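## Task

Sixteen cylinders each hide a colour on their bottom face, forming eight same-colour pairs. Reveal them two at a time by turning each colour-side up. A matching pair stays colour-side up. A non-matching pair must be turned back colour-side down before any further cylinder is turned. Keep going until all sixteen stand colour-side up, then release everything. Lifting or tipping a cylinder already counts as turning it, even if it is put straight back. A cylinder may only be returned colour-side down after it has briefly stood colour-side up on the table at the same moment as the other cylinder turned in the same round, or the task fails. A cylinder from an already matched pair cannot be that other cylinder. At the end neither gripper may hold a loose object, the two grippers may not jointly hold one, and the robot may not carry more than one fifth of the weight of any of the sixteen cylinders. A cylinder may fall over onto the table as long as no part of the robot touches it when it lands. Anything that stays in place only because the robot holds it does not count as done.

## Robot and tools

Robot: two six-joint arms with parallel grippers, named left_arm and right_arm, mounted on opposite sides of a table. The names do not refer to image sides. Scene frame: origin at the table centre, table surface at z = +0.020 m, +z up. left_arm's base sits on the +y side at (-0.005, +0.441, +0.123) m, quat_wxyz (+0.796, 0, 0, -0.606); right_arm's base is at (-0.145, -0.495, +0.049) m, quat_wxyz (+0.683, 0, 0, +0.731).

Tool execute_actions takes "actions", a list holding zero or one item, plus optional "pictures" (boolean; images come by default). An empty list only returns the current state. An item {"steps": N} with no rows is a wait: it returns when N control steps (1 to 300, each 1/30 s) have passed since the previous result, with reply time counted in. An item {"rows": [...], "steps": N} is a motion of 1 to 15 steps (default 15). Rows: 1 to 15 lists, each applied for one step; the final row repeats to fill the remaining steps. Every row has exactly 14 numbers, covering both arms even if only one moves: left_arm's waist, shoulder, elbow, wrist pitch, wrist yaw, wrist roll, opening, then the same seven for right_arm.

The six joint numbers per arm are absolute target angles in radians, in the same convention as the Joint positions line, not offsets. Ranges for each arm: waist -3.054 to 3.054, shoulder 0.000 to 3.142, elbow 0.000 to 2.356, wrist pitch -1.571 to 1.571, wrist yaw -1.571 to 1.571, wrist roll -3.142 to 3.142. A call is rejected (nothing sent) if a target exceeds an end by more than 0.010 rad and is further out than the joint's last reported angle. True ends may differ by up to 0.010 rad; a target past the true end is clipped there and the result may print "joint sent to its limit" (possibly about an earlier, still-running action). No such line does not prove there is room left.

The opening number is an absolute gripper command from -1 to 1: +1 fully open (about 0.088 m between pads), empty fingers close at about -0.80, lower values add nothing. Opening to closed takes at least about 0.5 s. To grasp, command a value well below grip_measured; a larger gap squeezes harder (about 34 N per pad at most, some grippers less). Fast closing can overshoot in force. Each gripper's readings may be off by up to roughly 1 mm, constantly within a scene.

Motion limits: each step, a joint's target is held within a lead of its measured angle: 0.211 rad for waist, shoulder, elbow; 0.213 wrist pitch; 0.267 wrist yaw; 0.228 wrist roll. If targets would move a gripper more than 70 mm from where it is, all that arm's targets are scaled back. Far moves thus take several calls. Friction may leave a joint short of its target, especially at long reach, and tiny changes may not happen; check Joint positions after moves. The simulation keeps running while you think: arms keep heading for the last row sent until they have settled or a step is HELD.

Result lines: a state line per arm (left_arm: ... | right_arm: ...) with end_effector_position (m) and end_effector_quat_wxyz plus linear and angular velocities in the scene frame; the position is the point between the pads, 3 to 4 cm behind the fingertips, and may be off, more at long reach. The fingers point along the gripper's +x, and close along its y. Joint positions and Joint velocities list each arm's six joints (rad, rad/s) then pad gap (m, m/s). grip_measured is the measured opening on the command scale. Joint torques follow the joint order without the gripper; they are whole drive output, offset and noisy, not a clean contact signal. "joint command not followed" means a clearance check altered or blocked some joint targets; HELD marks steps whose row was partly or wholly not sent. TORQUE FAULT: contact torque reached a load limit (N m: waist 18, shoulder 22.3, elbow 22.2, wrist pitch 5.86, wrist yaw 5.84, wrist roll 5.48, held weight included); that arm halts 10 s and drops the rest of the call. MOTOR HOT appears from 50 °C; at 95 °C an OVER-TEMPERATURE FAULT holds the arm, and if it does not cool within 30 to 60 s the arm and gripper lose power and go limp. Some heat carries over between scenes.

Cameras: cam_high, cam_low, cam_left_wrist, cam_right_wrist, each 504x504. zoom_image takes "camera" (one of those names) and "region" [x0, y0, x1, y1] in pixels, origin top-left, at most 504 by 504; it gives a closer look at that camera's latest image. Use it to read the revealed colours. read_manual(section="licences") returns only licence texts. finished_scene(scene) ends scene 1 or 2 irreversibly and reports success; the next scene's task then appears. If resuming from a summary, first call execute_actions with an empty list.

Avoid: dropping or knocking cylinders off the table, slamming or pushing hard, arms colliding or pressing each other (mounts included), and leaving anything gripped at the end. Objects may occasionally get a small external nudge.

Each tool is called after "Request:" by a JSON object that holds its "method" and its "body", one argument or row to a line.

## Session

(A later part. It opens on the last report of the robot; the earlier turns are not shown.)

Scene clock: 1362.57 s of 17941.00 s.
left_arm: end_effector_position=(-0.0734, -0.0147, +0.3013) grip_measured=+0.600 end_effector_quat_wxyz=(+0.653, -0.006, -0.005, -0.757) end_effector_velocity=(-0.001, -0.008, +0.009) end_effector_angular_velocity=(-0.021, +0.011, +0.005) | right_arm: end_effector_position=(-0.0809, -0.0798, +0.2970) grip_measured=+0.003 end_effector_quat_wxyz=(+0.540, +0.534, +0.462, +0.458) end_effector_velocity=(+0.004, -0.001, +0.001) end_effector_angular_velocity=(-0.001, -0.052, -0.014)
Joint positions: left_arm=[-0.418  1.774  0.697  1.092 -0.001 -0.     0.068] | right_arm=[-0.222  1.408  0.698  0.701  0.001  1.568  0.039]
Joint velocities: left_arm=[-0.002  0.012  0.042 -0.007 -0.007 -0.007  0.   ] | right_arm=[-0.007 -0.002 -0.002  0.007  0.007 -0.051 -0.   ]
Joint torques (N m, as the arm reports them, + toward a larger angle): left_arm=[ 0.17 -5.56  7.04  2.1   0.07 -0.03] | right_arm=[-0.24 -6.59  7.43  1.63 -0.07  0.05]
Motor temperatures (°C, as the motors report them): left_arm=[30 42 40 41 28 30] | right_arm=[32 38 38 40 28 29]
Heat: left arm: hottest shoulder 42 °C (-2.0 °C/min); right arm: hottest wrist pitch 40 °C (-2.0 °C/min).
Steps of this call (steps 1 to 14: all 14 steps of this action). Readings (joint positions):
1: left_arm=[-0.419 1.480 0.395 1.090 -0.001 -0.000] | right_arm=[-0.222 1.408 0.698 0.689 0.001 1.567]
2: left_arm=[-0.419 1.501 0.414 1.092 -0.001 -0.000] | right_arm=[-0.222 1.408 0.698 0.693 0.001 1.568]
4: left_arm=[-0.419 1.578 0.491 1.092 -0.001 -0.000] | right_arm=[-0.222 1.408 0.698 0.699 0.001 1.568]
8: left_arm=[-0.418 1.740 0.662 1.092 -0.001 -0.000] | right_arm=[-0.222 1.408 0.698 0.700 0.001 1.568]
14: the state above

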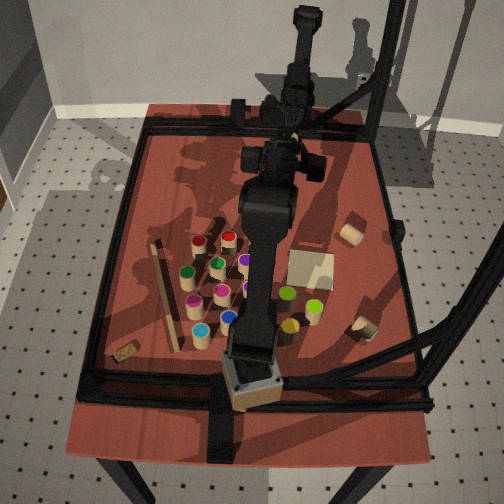

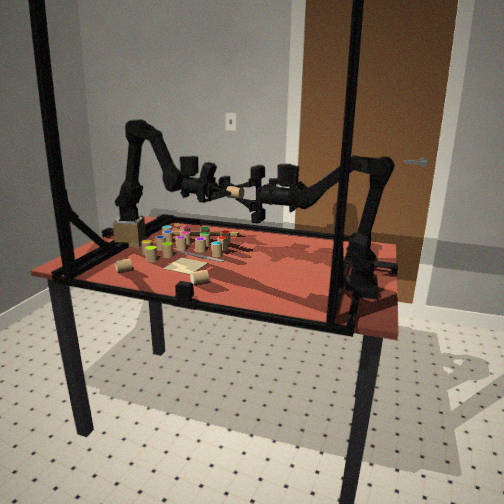

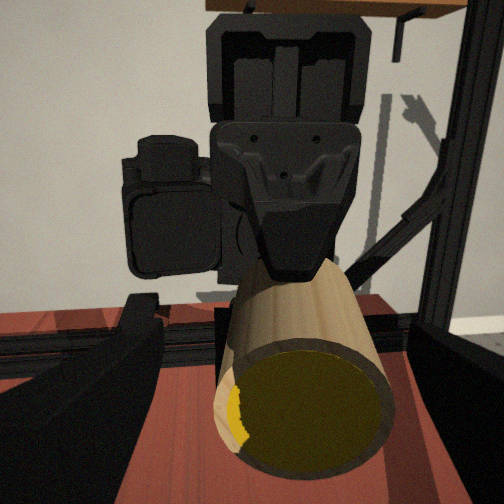

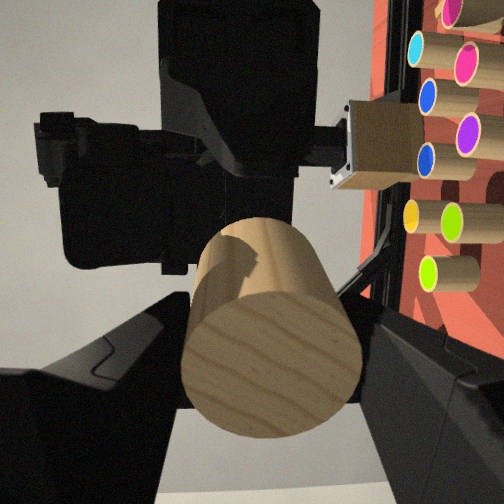

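Request:
{"method": "execute_actions", "body": {
  "actions": [
    {"rows":[[-0.416,1.783,0.708,1.093,0,0,0.5,-0.23,1.404,0.70,0.704,0,1.571,-0.3],[-0.416,1.783,0.708,1.093,0,0,0.4,-0.23,1.404,0.70,0.704,0,1.571,-0.3],[-0.416,1.783,0.708,1.093,0,0,0.32,-0.23,1.404,0.70,0.704,0,1.571,-0.3],[-0.416,1.783,0.708,1.093,0,0,0.25,-0.23,1.404,0.70,0.704,0,1.571,-0.3],[-0.416,1.783,0.708,1.093,0,0,0.2,-0.23,1.404,0.70,0.704,0,1.571,-0.3],[-0.416,1.783,0.708,1.093,0,0,0.15,-0.23,1.404,0.70,0.704,0,1.571,-0.3],[-0.416,1.783,0.708,1.093,0,0,0.1,-0.23,1.404,0.70,0.704,0,1.571,-0.3],[-0.416,1.783,0.708,1.093,0,0,0.06,-0.23,1.404,0.70,0.704,0,1.571,-0.3],[-0.416,1.783,0.708,1.093,0,0,0.03,-0.23,1.404,0.70,0.704,0,1.571,-0.3],[-0.416,1.783,0.708,1.093,0,0,-0.05,-0.23,1.404,0.70,0.704,0,1.571,-0.3],[-0.416,1.783,0.708,1.093,0,0,-0.15,-0.23,1.404,0.70,0.704,0,1.571,-0.3],[-0.416,1.783,0.708,1.093,0,0,-0.3,-0.23,1.404,0.70,0.704,0,1.571,-0.3]],"steps":15}
  ],
  "pictures": false
}}

Request:
{"method": "execute_actions", "body": {
  "actions": [
    {"rows":[[-0.416,1.783,0.708,1.093,0,0,-0.3,-0.23,1.404,0.70,0.704,0,1.571,0.6]],"steps":7}
  ],
  "pictures": false
}}

Request:
{"method": "execute_actions", "body": {
  "actions": [
    {"rows":[[-0.416,1.71,0.63,1.093,0,0,-0.3,-0.23,1.404,0.70,0.704,0,1.571,0.6],[-0.416,1.635,0.55,1.093,0,0,-0.3,-0.23,1.404,0.70,0.704,0,1.571,0.6],[-0.416,1.555,0.47,1.093,0,0,-0.3,-0.23,1.404,0.70,0.704,0,1.571,0.6],[-0.416,1.477,0.39,1.093,0,0,-0.3,-0.23,1.404,0.70,0.704,0,1.571,0.6]],"steps":8}
  ],
  "pictures": false
}}

Request:
{"method": "execute_actions", "body": {
  "actions": [
    {"rows":[[-1.02,1.1,0.8,-0.91,0,0,-0.3,-0.23,0.8,0.5,0.3,0,1.571,0.6]],"steps":15}
  ],
  "pictures": false
}}

Request:
{"method": "execute_actions", "body": {
  "actions": [
    {"rows":[[-1.02,1.1,0.8,-0.91,0,0,-0.3,-0.23,0.8,0.5,0.3,0,1.571,0.6]],"steps":15}
  ],
  "pictures": false
}}

Request:
{"method": "execute_actions", "body": {
  "actions": [
    {"rows":[[-1.02,1.838,1.178,-0.91,0,0,-0.3,-0.23,0.8,0.5,0.3,0,1.571,0.6]],"steps":15}
  ],
  "pictures": false
}}

Request:
{"method": "execute_actions", "body": {
  "actions": [
    {"steps":8}
  ]
}}

Scene clock: 1374.13 s of 17941.00 s.
left_arm: end_effector_position=(-0.0737, -0.0157, +0.3017) grip_measured=+0.029 end_effector_quat_wxyz=(+0.653, -0.006, -0.005, -0.757) end_effector_velocity=(+0.000, +0.001, -0.001) end_effector_angular_velocity=(+0.011, +0.021, +0.005) | right_arm: end_effector_position=(-0.0784, -0.0802, +0.2970) grip_measured=+0.003 end_effector_quat_wxyz=(+0.541, +0.536, +0.460, +0.456) end_effector_velocity=(+0.004, -0.001, -0.004) end_effector_angular_velocity=(-0.011, +0.009, -0.015)
Joint positions: left_arm=[-0.418  1.776  0.701  1.092 -0.001 -0.     0.04 ] | right_arm=[-0.228  1.408  0.698  0.701  0.001  1.568  0.039]
Joint velocities: left_arm=[-0.002 -0.002 -0.002 -0.007 -0.007 -0.022 -0.   ] | right_arm=[-0.007  0.002 -0.002 -0.007  0.007  0.007  0.   ]
Joint torques (N m, as the arm reports them, + toward a larger angle): left_arm=[ 0.2  -5.78  7.01  2.1   0.06 -0.02] | right_arm=[-0.21 -6.58  7.41  1.63 -0.07  0.08]
Motor temperatures (°C, as the motors report them): left_arm=[30 44 40 43 28 30] | right_arm=[32 39 39 42 28 29]
Heat: left arm: hottest shoulder 44 °C (+1.0 °C/min); right arm: hottest wrist pitch 42 °C (+1.0 °C/min).
Steps of this call (steps 1 to 15: the robot went on to your last target; steps 16 to 332: nothing new was sent; steps 333 to 347: all 15 steps of this action). Readings (joint positions):
333: left_arm=[-0.418 1.776 0.701 1.092 -0.001 -0.000] | right_arm=[-0.223 1.408 0.698 0.701 0.001 1.568]
334: left_arm=[-0.418 1.776 0.701 1.092 -0.001 -0.000] | right_arm=[-0.224 1.408 0.698 0.701 0.001 1.568]
336: left_arm=[-0.418 1.776 0.701 1.092 -0.001 -0.000] | right_arm=[-0.226 1.408 0.698 0.701 0.001 1.568]
340: left_arm=[-0.418 1.776 0.701 1.092 -0.001 -0.000] | right_arm=[-0.227 1.408 0.698 0.701 0.001 1.568]
347: the state above

Scene clock: 1374.37 s of 17941.00 s.
left_arm: end_effector_position=(-0.0737, -0.0157, +0.3012) grip_measured=+0.029 end_effector_quat_wxyz=(+0.653, -0.006, -0.005, -0.757) end_effector_velocity=(+0.000, +0.001, +0.004) end_effector_angular_velocity=(-0.011, +0.009, +0.005) | right_arm: end_effector_position=(-0.0784, -0.0802, +0.2973) grip_measured=+0.504 end_effector_quat_wxyz=(+0.541, +0.536, +0.460, +0.457) end_effector_velocity=(-0.000, -0.001, +0.003) end_effector_angular_velocity=(+0.013, +0.005, -0.005)
Joint positions: left_arm=[-0.418  1.777  0.701  1.092 -0.001 -0.     0.04 ] | right_arm=[-0.228  1.408  0.698  0.702  0.001  1.569  0.064]
Joint velocities: left_arm=[-0.002 -0.007 -0.002  0.007 -0.007 -0.007  0.   ] | right_arm=[ 0.002 -0.007 -0.002  0.007  0.007  0.007  0.174]
Joint torques (N m, as the arm reports them, + toward a larger angle): left_arm=[ 0.18 -5.84  6.99  2.12  0.05 -0.02] | right_arm=[-0.2  -6.57  7.34  1.53 -0.05  0.05]
Motor temperatures (°C, as the motors report them): left_arm=[30 44 40 43 28 30] | right_arm=[32 39 39 42 28 29]
Heat: left arm: hottest shoulder 44 °C (+1.0 °C/min); right arm: hottest wrist pitch 42 °C (+1.0 °C/min).
Steps of this call (steps 1 to 7: all 7 steps of this action). Readings (joint positions):
1: left_arm=[-0.418 1.776 0.701 1.092 -0.001 -0.000] | right_arm=[-0.228 1.408 0.698 0.701 0.001 1.568]
2: left_arm=[-0.418 1.776 0.701 1.092 -0.001 -0.000] | right_arm=[-0.228 1.408 0.698 0.701 0.001 1.568]
4: left_arm=[-0.418 1.777 0.701 1.092 -0.001 -0.000] | right_arm=[-0.228 1.408 0.698 0.702 0.001 1.569]
7: the state above

Scene clock: 1374.63 s of 17941.00 s.
left_arm: end_effector_position=(-0.0627, +0.0575, +0.3023) grip_measured=+0.029 end_effector_quat_wxyz=(+0.653, -0.002, -0.002, -0.757) end_effector_velocity=(+0.010, +0.076, -0.001) end_effector_angular_velocity=(-0.001, +0.008, -0.000) | right_arm: end_effector_position=(-0.0784, -0.0802, +0.2973) grip_measured=+0.598 end_effector_quat_wxyz=(+0.541, +0.536, +0.460, +0.457) end_effector_velocity=(+0.002, -0.000, -0.003) end_effector_angular_velocity=(-0.013, +0.024, -0.010)
Joint positions: left_arm=[-0.418  1.503  0.416  1.093 -0.001 -0.     0.04 ] | right_arm=[-0.228  1.408  0.698  0.702  0.001  1.569  0.068]
Joint velocities: left_arm=[-0.007 -0.31  -0.286 -0.022 -0.007 -0.007 -0.   ] | right_arm=[-0.002 -0.002  0.002 -0.022  0.007  0.022  0.001]
Joint torques (N m, as the arm reports them, + toward a larger angle): left_arm=[ 0.23 -4.76  5.63  2.01  0.06 -0.01] | right_arm=[-0.24 -6.55  7.4   1.53 -0.05  0.05]
Motor temperatures (°C, as the motors report them): left_arm=[30 44 40 43 28 30] | right_arm=[32 39 39 42 28 29]
Heat: left arm: hottest shoulder 44 °C (+1.0 °C/min); right arm: hottest wrist pitch 42 °C (+1.0 °C/min).
Steps of this call (steps 1 to 8: all 8 steps of this action). Readings (joint positions):
1: left_arm=[-0.418 1.769 0.691 1.092 -0.001 -0.000] | right_arm=[-0.228 1.408 0.698 0.702 0.001 1.569]
2: left_arm=[-0.418 1.744 0.661 1.091 -0.001 -0.000] | right_arm=[-0.228 1.408 0.698 0.702 0.001 1.569]
4: left_arm=[-0.418 1.642 0.548 1.089 -0.001 -0.000] | right_arm=[-0.228 1.408 0.698 0.702 0.001 1.569]
8: the state above

Scene clock: 1375.13 s of 17941.00 s.
left_arm: end_effector_position=(-0.2472, +0.1588, +0.4688) grip_measured=+0.028 end_effector_quat_wxyz=(+0.415, -0.056, -0.026, -0.908) end_effector_velocity=(-0.248, +0.271, -0.134) end_effector_angular_velocity=(+0.907, -0.777, -1.031) | right_arm: end_effector_position=(-0.0965, -0.1926, +0.3297) grip_measured=+0.600 end_effector_quat_wxyz=(+0.538, +0.539, +0.456, +0.460) end_effector_velocity=(-0.001, -0.002, -0.034) end_effector_angular_velocity=(-0.105, +0.009, +0.005)
Joint positions: left_arm=[-0.976  1.113  0.787  0.45   0.006  0.     0.04 ] | right_arm=[-0.228  0.802  0.507  0.301  0.     1.569  0.068]
Joint velocities: left_arm=[-0.95  -0.383  0.291 -1.868  0.081 -0.007 -0.   ] | right_arm=[-0.002 -0.007 -0.046 -0.066 -0.007 -0.007 -0.   ]
Joint torques (N m, as the arm reports them, + toward a larger angle): left_arm=[ 2.31 -2.21  6.78  1.12 -0.25 -0.03] | right_arm=[-0.14 -2.39  7.32  1.53 -0.05  0.03]
Motor temperatures (°C, as the motors report them): left_arm=[30 44 40 43 28 30] | right_arm=[32 39 39 42 28 29]
Heat: left arm: hottest shoulder 44 °C (+1.0 °C/min); right arm: hottest wrist pitch 42 °C (+1.0 °C/min).
Steps of this call (steps 1 to 15: all 15 steps of this action). Readings (joint positions):
1: left_arm=[-0.430 1.481 0.428 1.053 -0.010 -0.000] | right_arm=[-0.228 1.377 0.677 0.663 0.001 1.569]
2: left_arm=[-0.460 1.460 0.450 1.004 -0.012 -0.000] | right_arm=[-0.228 1.319 0.633 0.590 0.001 1.569]
4: left_arm=[-0.527 1.408 0.508 0.943 -0.010 0.000] | right_arm=[-0.228 1.189 0.548 0.450 0.000 1.569]
8: left_arm=[-0.657 1.288 0.631 0.813 -0.010 0.000] | right_arm=[-0.228 0.956 0.496 0.326 0.000 1.569]
15: the state above

Scene clock: 1375.63 s of 17941.00 s.
left_arm: end_effector_position=(-0.2075, +0.2238, +0.2822) grip_measured=+0.028 end_effector_quat_wxyz=(+0.362, +0.378, +0.166, -0.836) end_effector_velocity=(+0.219, +0.239, -0.284) end_effector_angular_velocity=(+1.446, -1.339, -0.013) | right_arm: end_effector_position=(-0.0965, -0.1926, +0.3289) grip_measured=+0.600 end_effector_quat_wxyz=(+0.538, +0.539, +0.457, +0.460) end_effector_velocity=(-0.002, -0.000, +0.003) end_effector_angular_velocity=(+0.009, -0.024, +0.010)
Joint positions: left_arm=[-1.017  1.102  0.798 -0.547  0.005 -0.     0.04 ] | right_arm=[-0.228  0.802  0.506  0.3    0.     1.569  0.068]
Joint velocities: left_arm=[-0.002 -0.002 -0.002 -1.971  0.007  0.007 -0.   ] | right_arm=[ 0.002 -0.002  0.002  0.007 -0.007 -0.022 -0.   ]
Joint torques (N m, as the arm reports them, + toward a larger angle): left_arm=[-0.24 -3.5   7.82  1.6  -0.13 -0.03] | right_arm=[-0.17 -2.58  7.12  1.42 -0.04  0.03]
Motor temperatures (°C, as the motors report them): left_arm=[30 44 41 43 28 30] | right_arm=[32 39 39 42 28 29]
Heat: left arm: hottest shoulder 44 °C (+1.0 °C/min); right arm: hottest wrist pitch 42 °C (+1.0 °C/min).
Steps of this call (steps 1 to 15: all 15 steps of this action). Readings (joint positions):
1: left_arm=[-0.999 1.104 0.794 0.386 0.007 -0.000] | right_arm=[-0.228 0.802 0.506 0.300 0.000 1.569]
2: left_arm=[-1.010 1.099 0.797 0.320 0.006 -0.000] | right_arm=[-0.228 0.802 0.506 0.300 0.000 1.569]
4: left_arm=[-1.015 1.098 0.798 0.183 0.005 -0.000] | right_arm=[-0.228 0.802 0.506 0.300 0.000 1.569]
8: left_arm=[-1.016 1.102 0.798 -0.083 0.005 -0.000] | right_arm=[-0.228 0.802 0.506 0.300 0.000 1.569]
15: the state above

Scene clock: 1376.13 s of 17941.00 s.
left_arm: end_effector_position=(-0.2200, +0.2104, +0.1550) grip_measured=+0.028 end_effector_quat_wxyz=(+0.278, +0.655, +0.288, -0.641) end_effector_velocity=(+0.011, +0.012, -0.025) end_effector_angular_velocity=(+0.086, -0.090, -0.010) | right_arm: end_effector_position=(-0.0965, -0.1926, +0.3289) grip_measured=+0.600 end_effector_quat_wxyz=(+0.538, +0.539, +0.457, +0.460) end_effector_velocity=(-0.000, -0.000, -0.002) end_effector_angular_velocity=(-0.006, +0.008, +0.005)
Joint positions: left_arm=[-1.017  1.845  1.164 -0.913  0.005 -0.     0.04 ] | right_arm=[-0.228  0.802  0.506  0.3    0.     1.569  0.068]
Joint velocities: left_arm=[-0.002  0.081 -0.007 -0.037 -0.007  0.007  0.   ] | right_arm=[-0.002 -0.002 -0.002 -0.007 -0.007  0.007 -0.   ]
Joint torques (N m, as the arm reports them, + toward a larger angle): left_arm=[-0.24 -8.21  7.65  0.68 -0.14 -0.02] | right_arm=[-0.16 -2.64  7.15  1.44 -0.03  0.03]
Motor temperatures (°C, as the motors report them): left_arm=[30 44 41 43 28 30] | right_arm=[32 38 39 42 28 29]
Heat: left arm: hottest shoulder 44 °C (+1.0 °C/min); right arm: hottest wrist pitch 42 °C (+2.0 °C/min).
Steps of this call (steps 1 to 15: all 15 steps of this action). Readings (joint positions):
1: left_arm=[-1.017 1.137 0.833 -0.642 0.005 -0.000] | right_arm=[-0.228 0.802 0.506 0.300 0.000 1.569]
2: left_arm=[-1.017 1.196 0.890 -0.710 0.005 -0.000] | right_arm=[-0.228 0.802 0.506 0.300 0.000 1.569]
4: left_arm=[-1.017 1.333 1.019 -0.807 0.005 -0.000] | right_arm=[-0.228 0.802 0.506 0.300 0.000 1.569]
8: left_arm=[-1.017 1.568 1.161 -0.878 0.005 -0.000] | right_arm=[-0.228 0.802 0.506 0.300 0.000 1.569]
15: the state above

Scene clock: 1376.40 s of 17941.00 s.
left_arm: end_effector_position=(-0.2225, +0.2079, +0.1575) grip_measured=+0.028 end_effector_quat_wxyz=(+0.280, +0.651, +0.286, -0.646) end_effector_velocity=(+0.002, -0.001, +0.000) end_effector_angular_velocity=(-0.010, -0.000, -0.005) | right_arm: end_effector_position=(-0.0965, -0.1926, +0.3289) grip_measured=+0.600 end_effector_quat_wxyz=(+0.538, +0.539, +0.457, +0.460) end_effector_velocity=(+0.002, -0.001, -0.008) end_effector_angular_velocity=(-0.028, -0.003, -0.010)
Joint positions: left_arm=[-1.018  1.843  1.172 -0.91   0.005 -0.     0.04 ] | right_arm=[-0.228  0.802  0.506  0.3    0.     1.569  0.068]
Joint velocities: left_arm=[ 0.002 -0.007 -0.007  0.007 -0.007  0.007 -0.   ] | right_arm=[-0.002 -0.002 -0.007 -0.022  0.007 -0.007 -0.   ]
Joint torques (N m, as the arm reports them, + toward a larger angle): left_arm=[-0.21 -7.22  6.61  0.42 -0.13 -0.04] | right_arm=[-0.28 -2.67  7.07  1.43 -0.04  0.04]
Motor temperatures (°C, as the motors report them): left_arm=[30 44 41 43 28 30] | right_arm=[32 38 39 42 28 29]
Heat: left arm: hottest shoulder 44 °C (+1.0 °C/min); right arm: hottest wrist pitch 42 °C (+2.0 °C/min).
Steps of this call (steps 1 to 8: the robot went on to your last target). Readings (joint positions):
1: left_arm=[-1.017 1.846 1.164 -0.912 0.005 -0.000] | right_arm=[-0.228 0.802 0.506 0.300 0.000 1.569]
2: left_arm=[-1.017 1.845 1.167 -0.911 0.005 -0.000] | right_arm=[-0.228 0.802 0.506 0.300 0.000 1.569]
4: left_arm=[-1.018 1.843 1.172 -0.910 0.005 -0.000] | right_arm=[-0.228 0.802 0.506 0.300 0.000 1.569]
8: the state above

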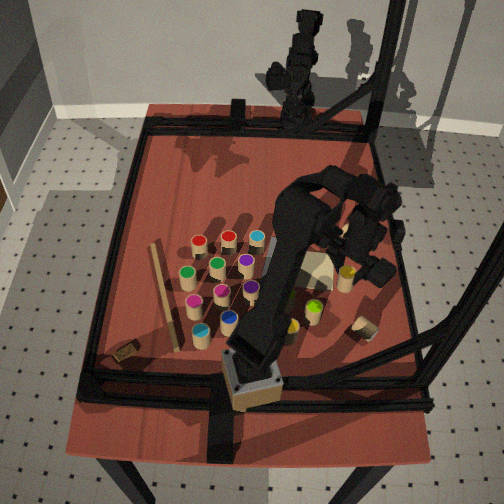

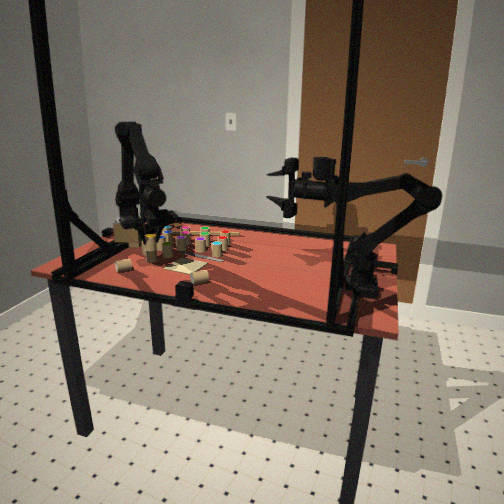

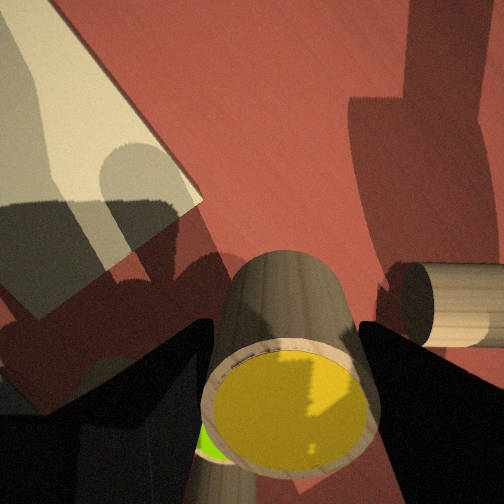

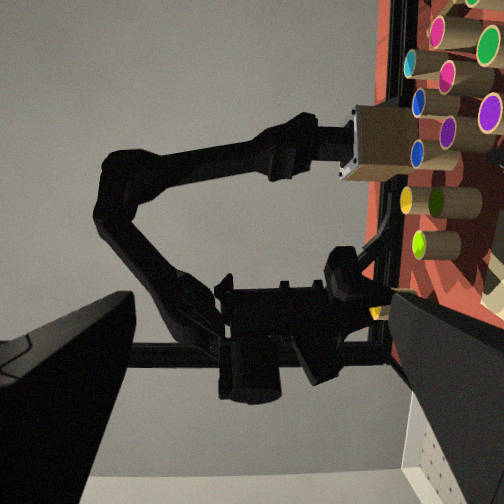

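Request:
{"method": "execute_actions", "body": {
  "actions": [
    {"rows":[[-1.02,1.851,1.165,-0.885,0,0,-0.3,-0.23,0.8,0.5,0.3,0,1.571,0.6],[-1.02,1.865,1.152,-0.858,0,0,-0.3,-0.23,0.8,0.5,0.3,0,1.571,0.6],[-1.02,1.879,1.139,-0.831,0,0,-0.3,-0.23,0.8,0.5,0.3,0,1.571,0.6],[-1.02,1.894,1.126,-0.803,0,0,-0.3,-0.23,0.8,0.5,0.3,0,1.571,0.6],[-1.02,1.909,1.113,-0.775,0,0,-0.3,-0.23,0.8,0.5,0.3,0,1.571,0.6],[-1.02,1.925,1.1,-0.746,0,0,-0.3,-0.23,0.8,0.5,0.3,0,1.571,0.6],[-1.02,1.941,1.088,-0.715,0,0,-0.3,-0.23,0.8,0.5,0.3,0,1.571,0.6],[-1.02,1.957,1.076,-0.68,0,0,-0.3,-0.23,0.8,0.5,0.3,0,1.571,0.6],[-1.02,1.973,1.065,-0.65,0,0,-0.3,-0.23,0.8,0.5,0.3,0,1.571,0.6],[-1.02,1.988,1.055,-0.625,0,0,-0.3,-0.23,0.8,0.5,0.3,0,1.571,0.6],[-1.02,2.0,1.047,-0.62,0,0,-0.3,-0.23,0.8,0.5,0.3,0,1.571,0.6]],"steps":15}
  ],
  "pictures": false
}}

Request:
{"method": "execute_actions", "body": {
  "actions": [
    {"rows":[[-1.02,2.0,1.047,-0.62,0,0,-0.3,-0.23,0.8,0.5,0.3,0,1.571,0.6],[-1.02,2.0,1.047,-0.62,0,0,-0.3,-0.23,0.8,0.5,0.3,0,1.571,0.6],[-1.02,2.0,1.047,-0.62,0,0,-0.3,-0.23,0.8,0.5,0.3,0,1.571,0.6],[-1.02,2.0,1.047,-0.62,0,0,0,-0.23,0.8,0.5,0.3,0,1.571,0.6],[-1.02,2.0,1.047,-0.62,0,0,0.1,-0.23,0.8,0.5,0.3,0,1.571,0.6],[-1.02,2.0,1.047,-0.62,0,0,0.2,-0.23,0.8,0.5,0.3,0,1.571,0.6],[-1.02,2.0,1.047,-0.62,0,0,0.3,-0.23,0.8,0.5,0.3,0,1.571,0.6]],"steps":10}
  ],
  "pictures": false
}}

Request:
{"method": "execute_actions", "body": {
  "actions": [
    {"rows":[[-1.02,1.965,1.07,-0.676,0,0,0.3,-0.23,0.8,0.5,0.3,0,1.571,0.6],[-1.02,1.93,1.096,-0.737,0,0,0.3,-0.23,0.8,0.5,0.3,0,1.571,0.6],[-1.02,1.9,1.12,-0.79,0,0,0.3,-0.23,0.8,0.5,0.3,0,1.571,0.6],[-1.02,1.87,1.148,-0.85,0,0,0.3,-0.23,0.8,0.5,0.3,0,1.571,0.6],[-1.02,1.838,1.178,-0.91,0,0,0.3,-0.23,0.8,0.5,0.3,0,1.571,0.6],[-1.02,1.78,1.2,-0.91,0,0,0.3,-0.23,0.8,0.5,0.3,0,1.571,0.6]],"steps":15}
  ]
}}

Scene clock: 1383.37 s of 17941.00 s.
left_arm: end_effector_position=(-0.2227, +0.2077, +0.0851) grip_measured=+0.021 end_effector_quat_wxyz=(+0.280, +0.651, +0.286, -0.645) end_effector_velocity=(+0.011, +0.009, -0.021) end_effector_angular_velocity=(+0.022, -0.030, +0.010) | right_arm: end_effector_position=(-0.0965, -0.1926, +0.3286) grip_measured=+0.600 end_effector_quat_wxyz=(+0.538, +0.539, +0.457, +0.460) end_effector_velocity=(-0.000, -0.000, -0.001) end_effector_angular_velocity=(+0.001, -0.008, +0.005)
Joint positions: left_arm=[-1.018  1.997  1.05  -0.635  0.005 -0.     0.04 ] | right_arm=[-0.228  0.802  0.505  0.3    0.     1.569  0.068]
Joint velocities: left_arm=[ 0.002  0.037 -0.051  0.051 -0.007 -0.007 -0.   ] | right_arm=[-0.002 -0.002 -0.007  0.007 -0.007 -0.007 -0.   ]
Joint torques (N m, as the arm reports them, + toward a larger angle): left_arm=[-0.19 -7.    5.14  0.92 -0.14 -0.02] | right_arm=[-0.16 -2.6   7.23  1.43 -0.05  0.02]
Motor temperatures (°C, as the motors report them): left_arm=[30 45 40 41 28 30] | right_arm=[32 38 39 42 28 29]
Heat: left arm: hottest shoulder 45 °C (+2.0 °C/min); right arm: hottest wrist pitch 42 °C (+1.0 °C/min).
Steps of this call (steps 1 to 15: the robot went on to your last target; steps 16 to 194: nothing new was sent; steps 195 to 209: all 15 steps of this action). Readings (joint positions):
195: left_arm=[-1.018 1.843 1.172 -0.907 0.005 -0.000] | right_arm=[-0.228 0.802 0.505 0.300 0.000 1.569]
196: left_arm=[-1.018 1.845 1.169 -0.894 0.005 -0.000] | right_arm=[-0.228 0.802 0.505 0.300 0.000 1.569]
198: left_arm=[-1.018 1.855 1.157 -0.851 0.005 -0.000] | right_arm=[-0.228 0.802 0.505 0.300 0.000 1.569]
202: left_arm=[-1.018 1.911 1.112 -0.748 0.005 -0.000] | right_arm=[-0.228 0.802 0.505 0.300 0.000 1.569]
209: the state above

Scene clock: 1383.70 s of 17941.00 s.
left_arm: end_effector_position=(-0.2244, +0.2058, +0.0848) grip_measured=+0.245 end_effector_quat_wxyz=(+0.281, +0.647, +0.284, -0.649) end_effector_velocity=(+0.003, +0.000, +0.000) end_effector_angular_velocity=(+0.000, -0.010, -0.005) | right_arm: end_effector_position=(-0.0965, -0.1926, +0.3286) grip_measured=+0.600 end_effector_quat_wxyz=(+0.538, +0.539, +0.457, +0.460) end_effector_velocity=(-0.000, +0.000, -0.003) end_effector_angular_velocity=(-0.009, +0.024, +0.005)
Joint positions: left_arm=[-1.018  1.997  1.049 -0.622  0.005 -0.     0.051] | right_arm=[-0.228  0.802  0.505  0.3    0.     1.569  0.068]
Joint velocities: left_arm=[ 0.002 -0.002 -0.002 -0.007 -0.007  0.007  0.035] | right_arm=[-0.002  0.002 -0.002 -0.007 -0.007  0.022 -0.   ]
Joint torques (N m, as the arm reports them, + toward a larger angle): left_arm=[-0.21 -6.71  4.8   0.57 -0.12 -0.02] | right_arm=[-0.21 -2.62  7.28  1.42 -0.03  0.02]
Motor temperatures (°C, as the motors report them): left_arm=[30 45 40 41 28 30] | right_arm=[32 38 39 42 28 29]
Heat: left arm: hottest shoulder 45 °C (+2.0 °C/min); right arm: hottest wrist pitch 42 °C (+1.0 °C/min).
Steps of this call (steps 1 to 10: all 10 steps of this action). Readings (joint positions):
1: left_arm=[-1.018 1.997 1.049 -0.632 0.005 -0.000] | right_arm=[-0.228 0.802 0.505 0.300 0.000 1.569]
2: left_arm=[-1.018 1.997 1.049 -0.628 0.005 -0.000] | right_arm=[-0.228 0.802 0.505 0.300 0.000 1.569]
4: left_arm=[-1.018 1.997 1.049 -0.622 0.005 -0.000] | right_arm=[-0.228 0.802 0.505 0.300 0.000 1.569]
8: left_arm=[-1.018 1.997 1.049 -0.622 0.005 -0.000] | right_arm=[-0.228 0.802 0.505 0.300 0.000 1.569]
10: the state above

Scene clock: 1384.20 s of 17941.00 s.
left_arm: end_effector_position=(-0.2314, +0.1983, +0.1846) grip_measured=+0.300 end_effector_quat_wxyz=(+0.293, +0.619, +0.272, -0.676) end_effector_velocity=(+0.004, +0.007, -0.010) end_effector_angular_velocity=(+0.037, -0.022, +0.019) | right_arm: end_effector_position=(-0.0965, -0.1926, +0.3286) grip_measured=+0.600 end_effector_quat_wxyz=(+0.538, +0.539, +0.457, +0.460) end_effector_velocity=(+0.001, -0.001, -0.002) end_effector_angular_velocity=(-0.006, +0.008, +0.000)
Joint positions: left_arm=[-1.018  1.778  1.202 -0.908  0.005 -0.     0.054] | right_arm=[-0.228  0.802  0.505  0.3    0.     1.569  0.068]
Joint velocities: left_arm=[-0.002  0.017 -0.017 -0.007  0.007 -0.022  0.   ] | right_arm=[-0.007 -0.002 -0.002 -0.007 -0.007  0.007 -0.   ]
Joint torques (N m, as the arm reports them, + toward a larger angle): left_arm=[-0.21 -6.43  6.06  0.62 -0.13 -0.02] | right_arm=[-0.08 -2.55  7.24  1.42 -0.05  0.02]
Motor temperatures (°C, as the motors report them): left_arm=[30 45 40 41 28 30] | right_arm=[32 38 39 42 28 29]
Heat: left arm: hottest shoulder 45 °C (+1.0 °C/min); right arm: hottest wrist pitch 42 °C (+1.0 °C/min).
Steps of this call (steps 1 to 15: all 15 steps of this action). Readings (joint positions):
1: left_arm=[-1.018 1.995 1.051 -0.631 0.005 -0.000] | right_arm=[-0.228 0.802 0.505 0.300 0.000 1.569]
2: left_arm=[-1.018 1.988 1.059 -0.662 0.005 -0.000] | right_arm=[-0.228 0.802 0.505 0.300 0.000 1.569]
4: left_arm=[-1.018 1.954 1.085 -0.752 0.005 -0.000] | right_arm=[-0.228 0.802 0.505 0.300 0.000 1.569]
8: left_arm=[-1.018 1.829 1.169 -0.872 0.005 -0.000] | right_arm=[-0.228 0.802 0.505 0.300 0.000 1.569]
15: the state above

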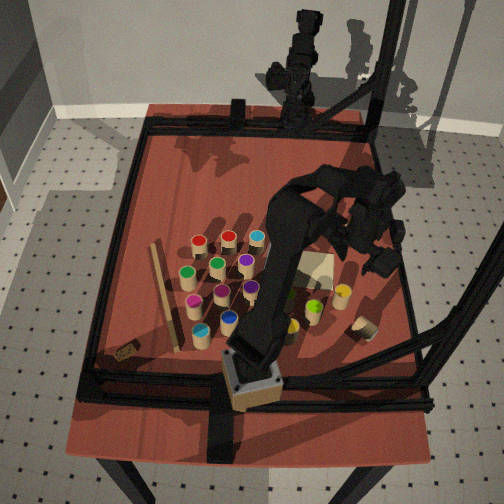

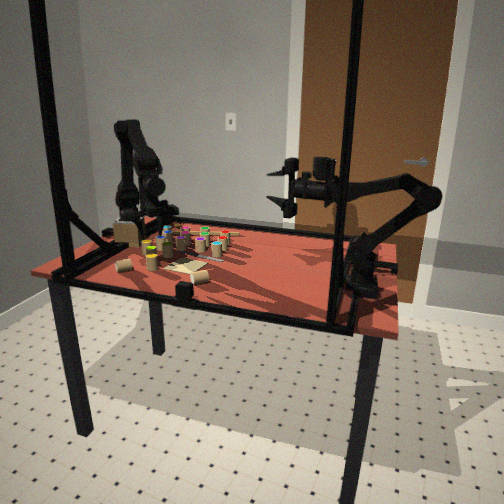

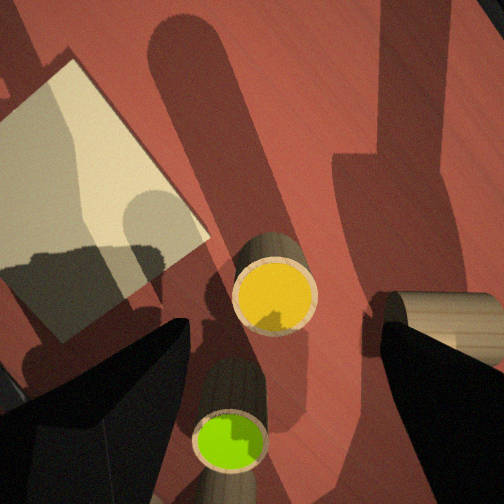

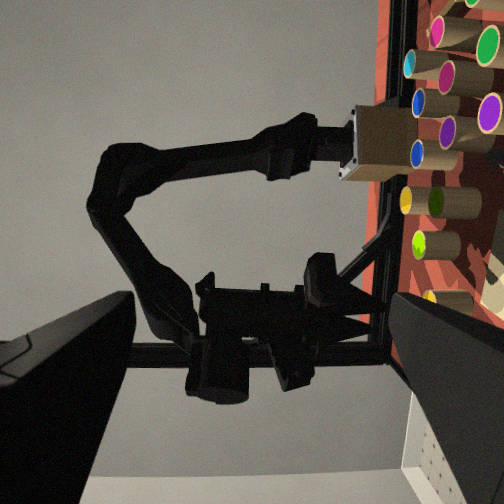

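Request:
{"method": "finished_scene", "body": {
  "scene": 1
}}

The scene is finished: the task was done.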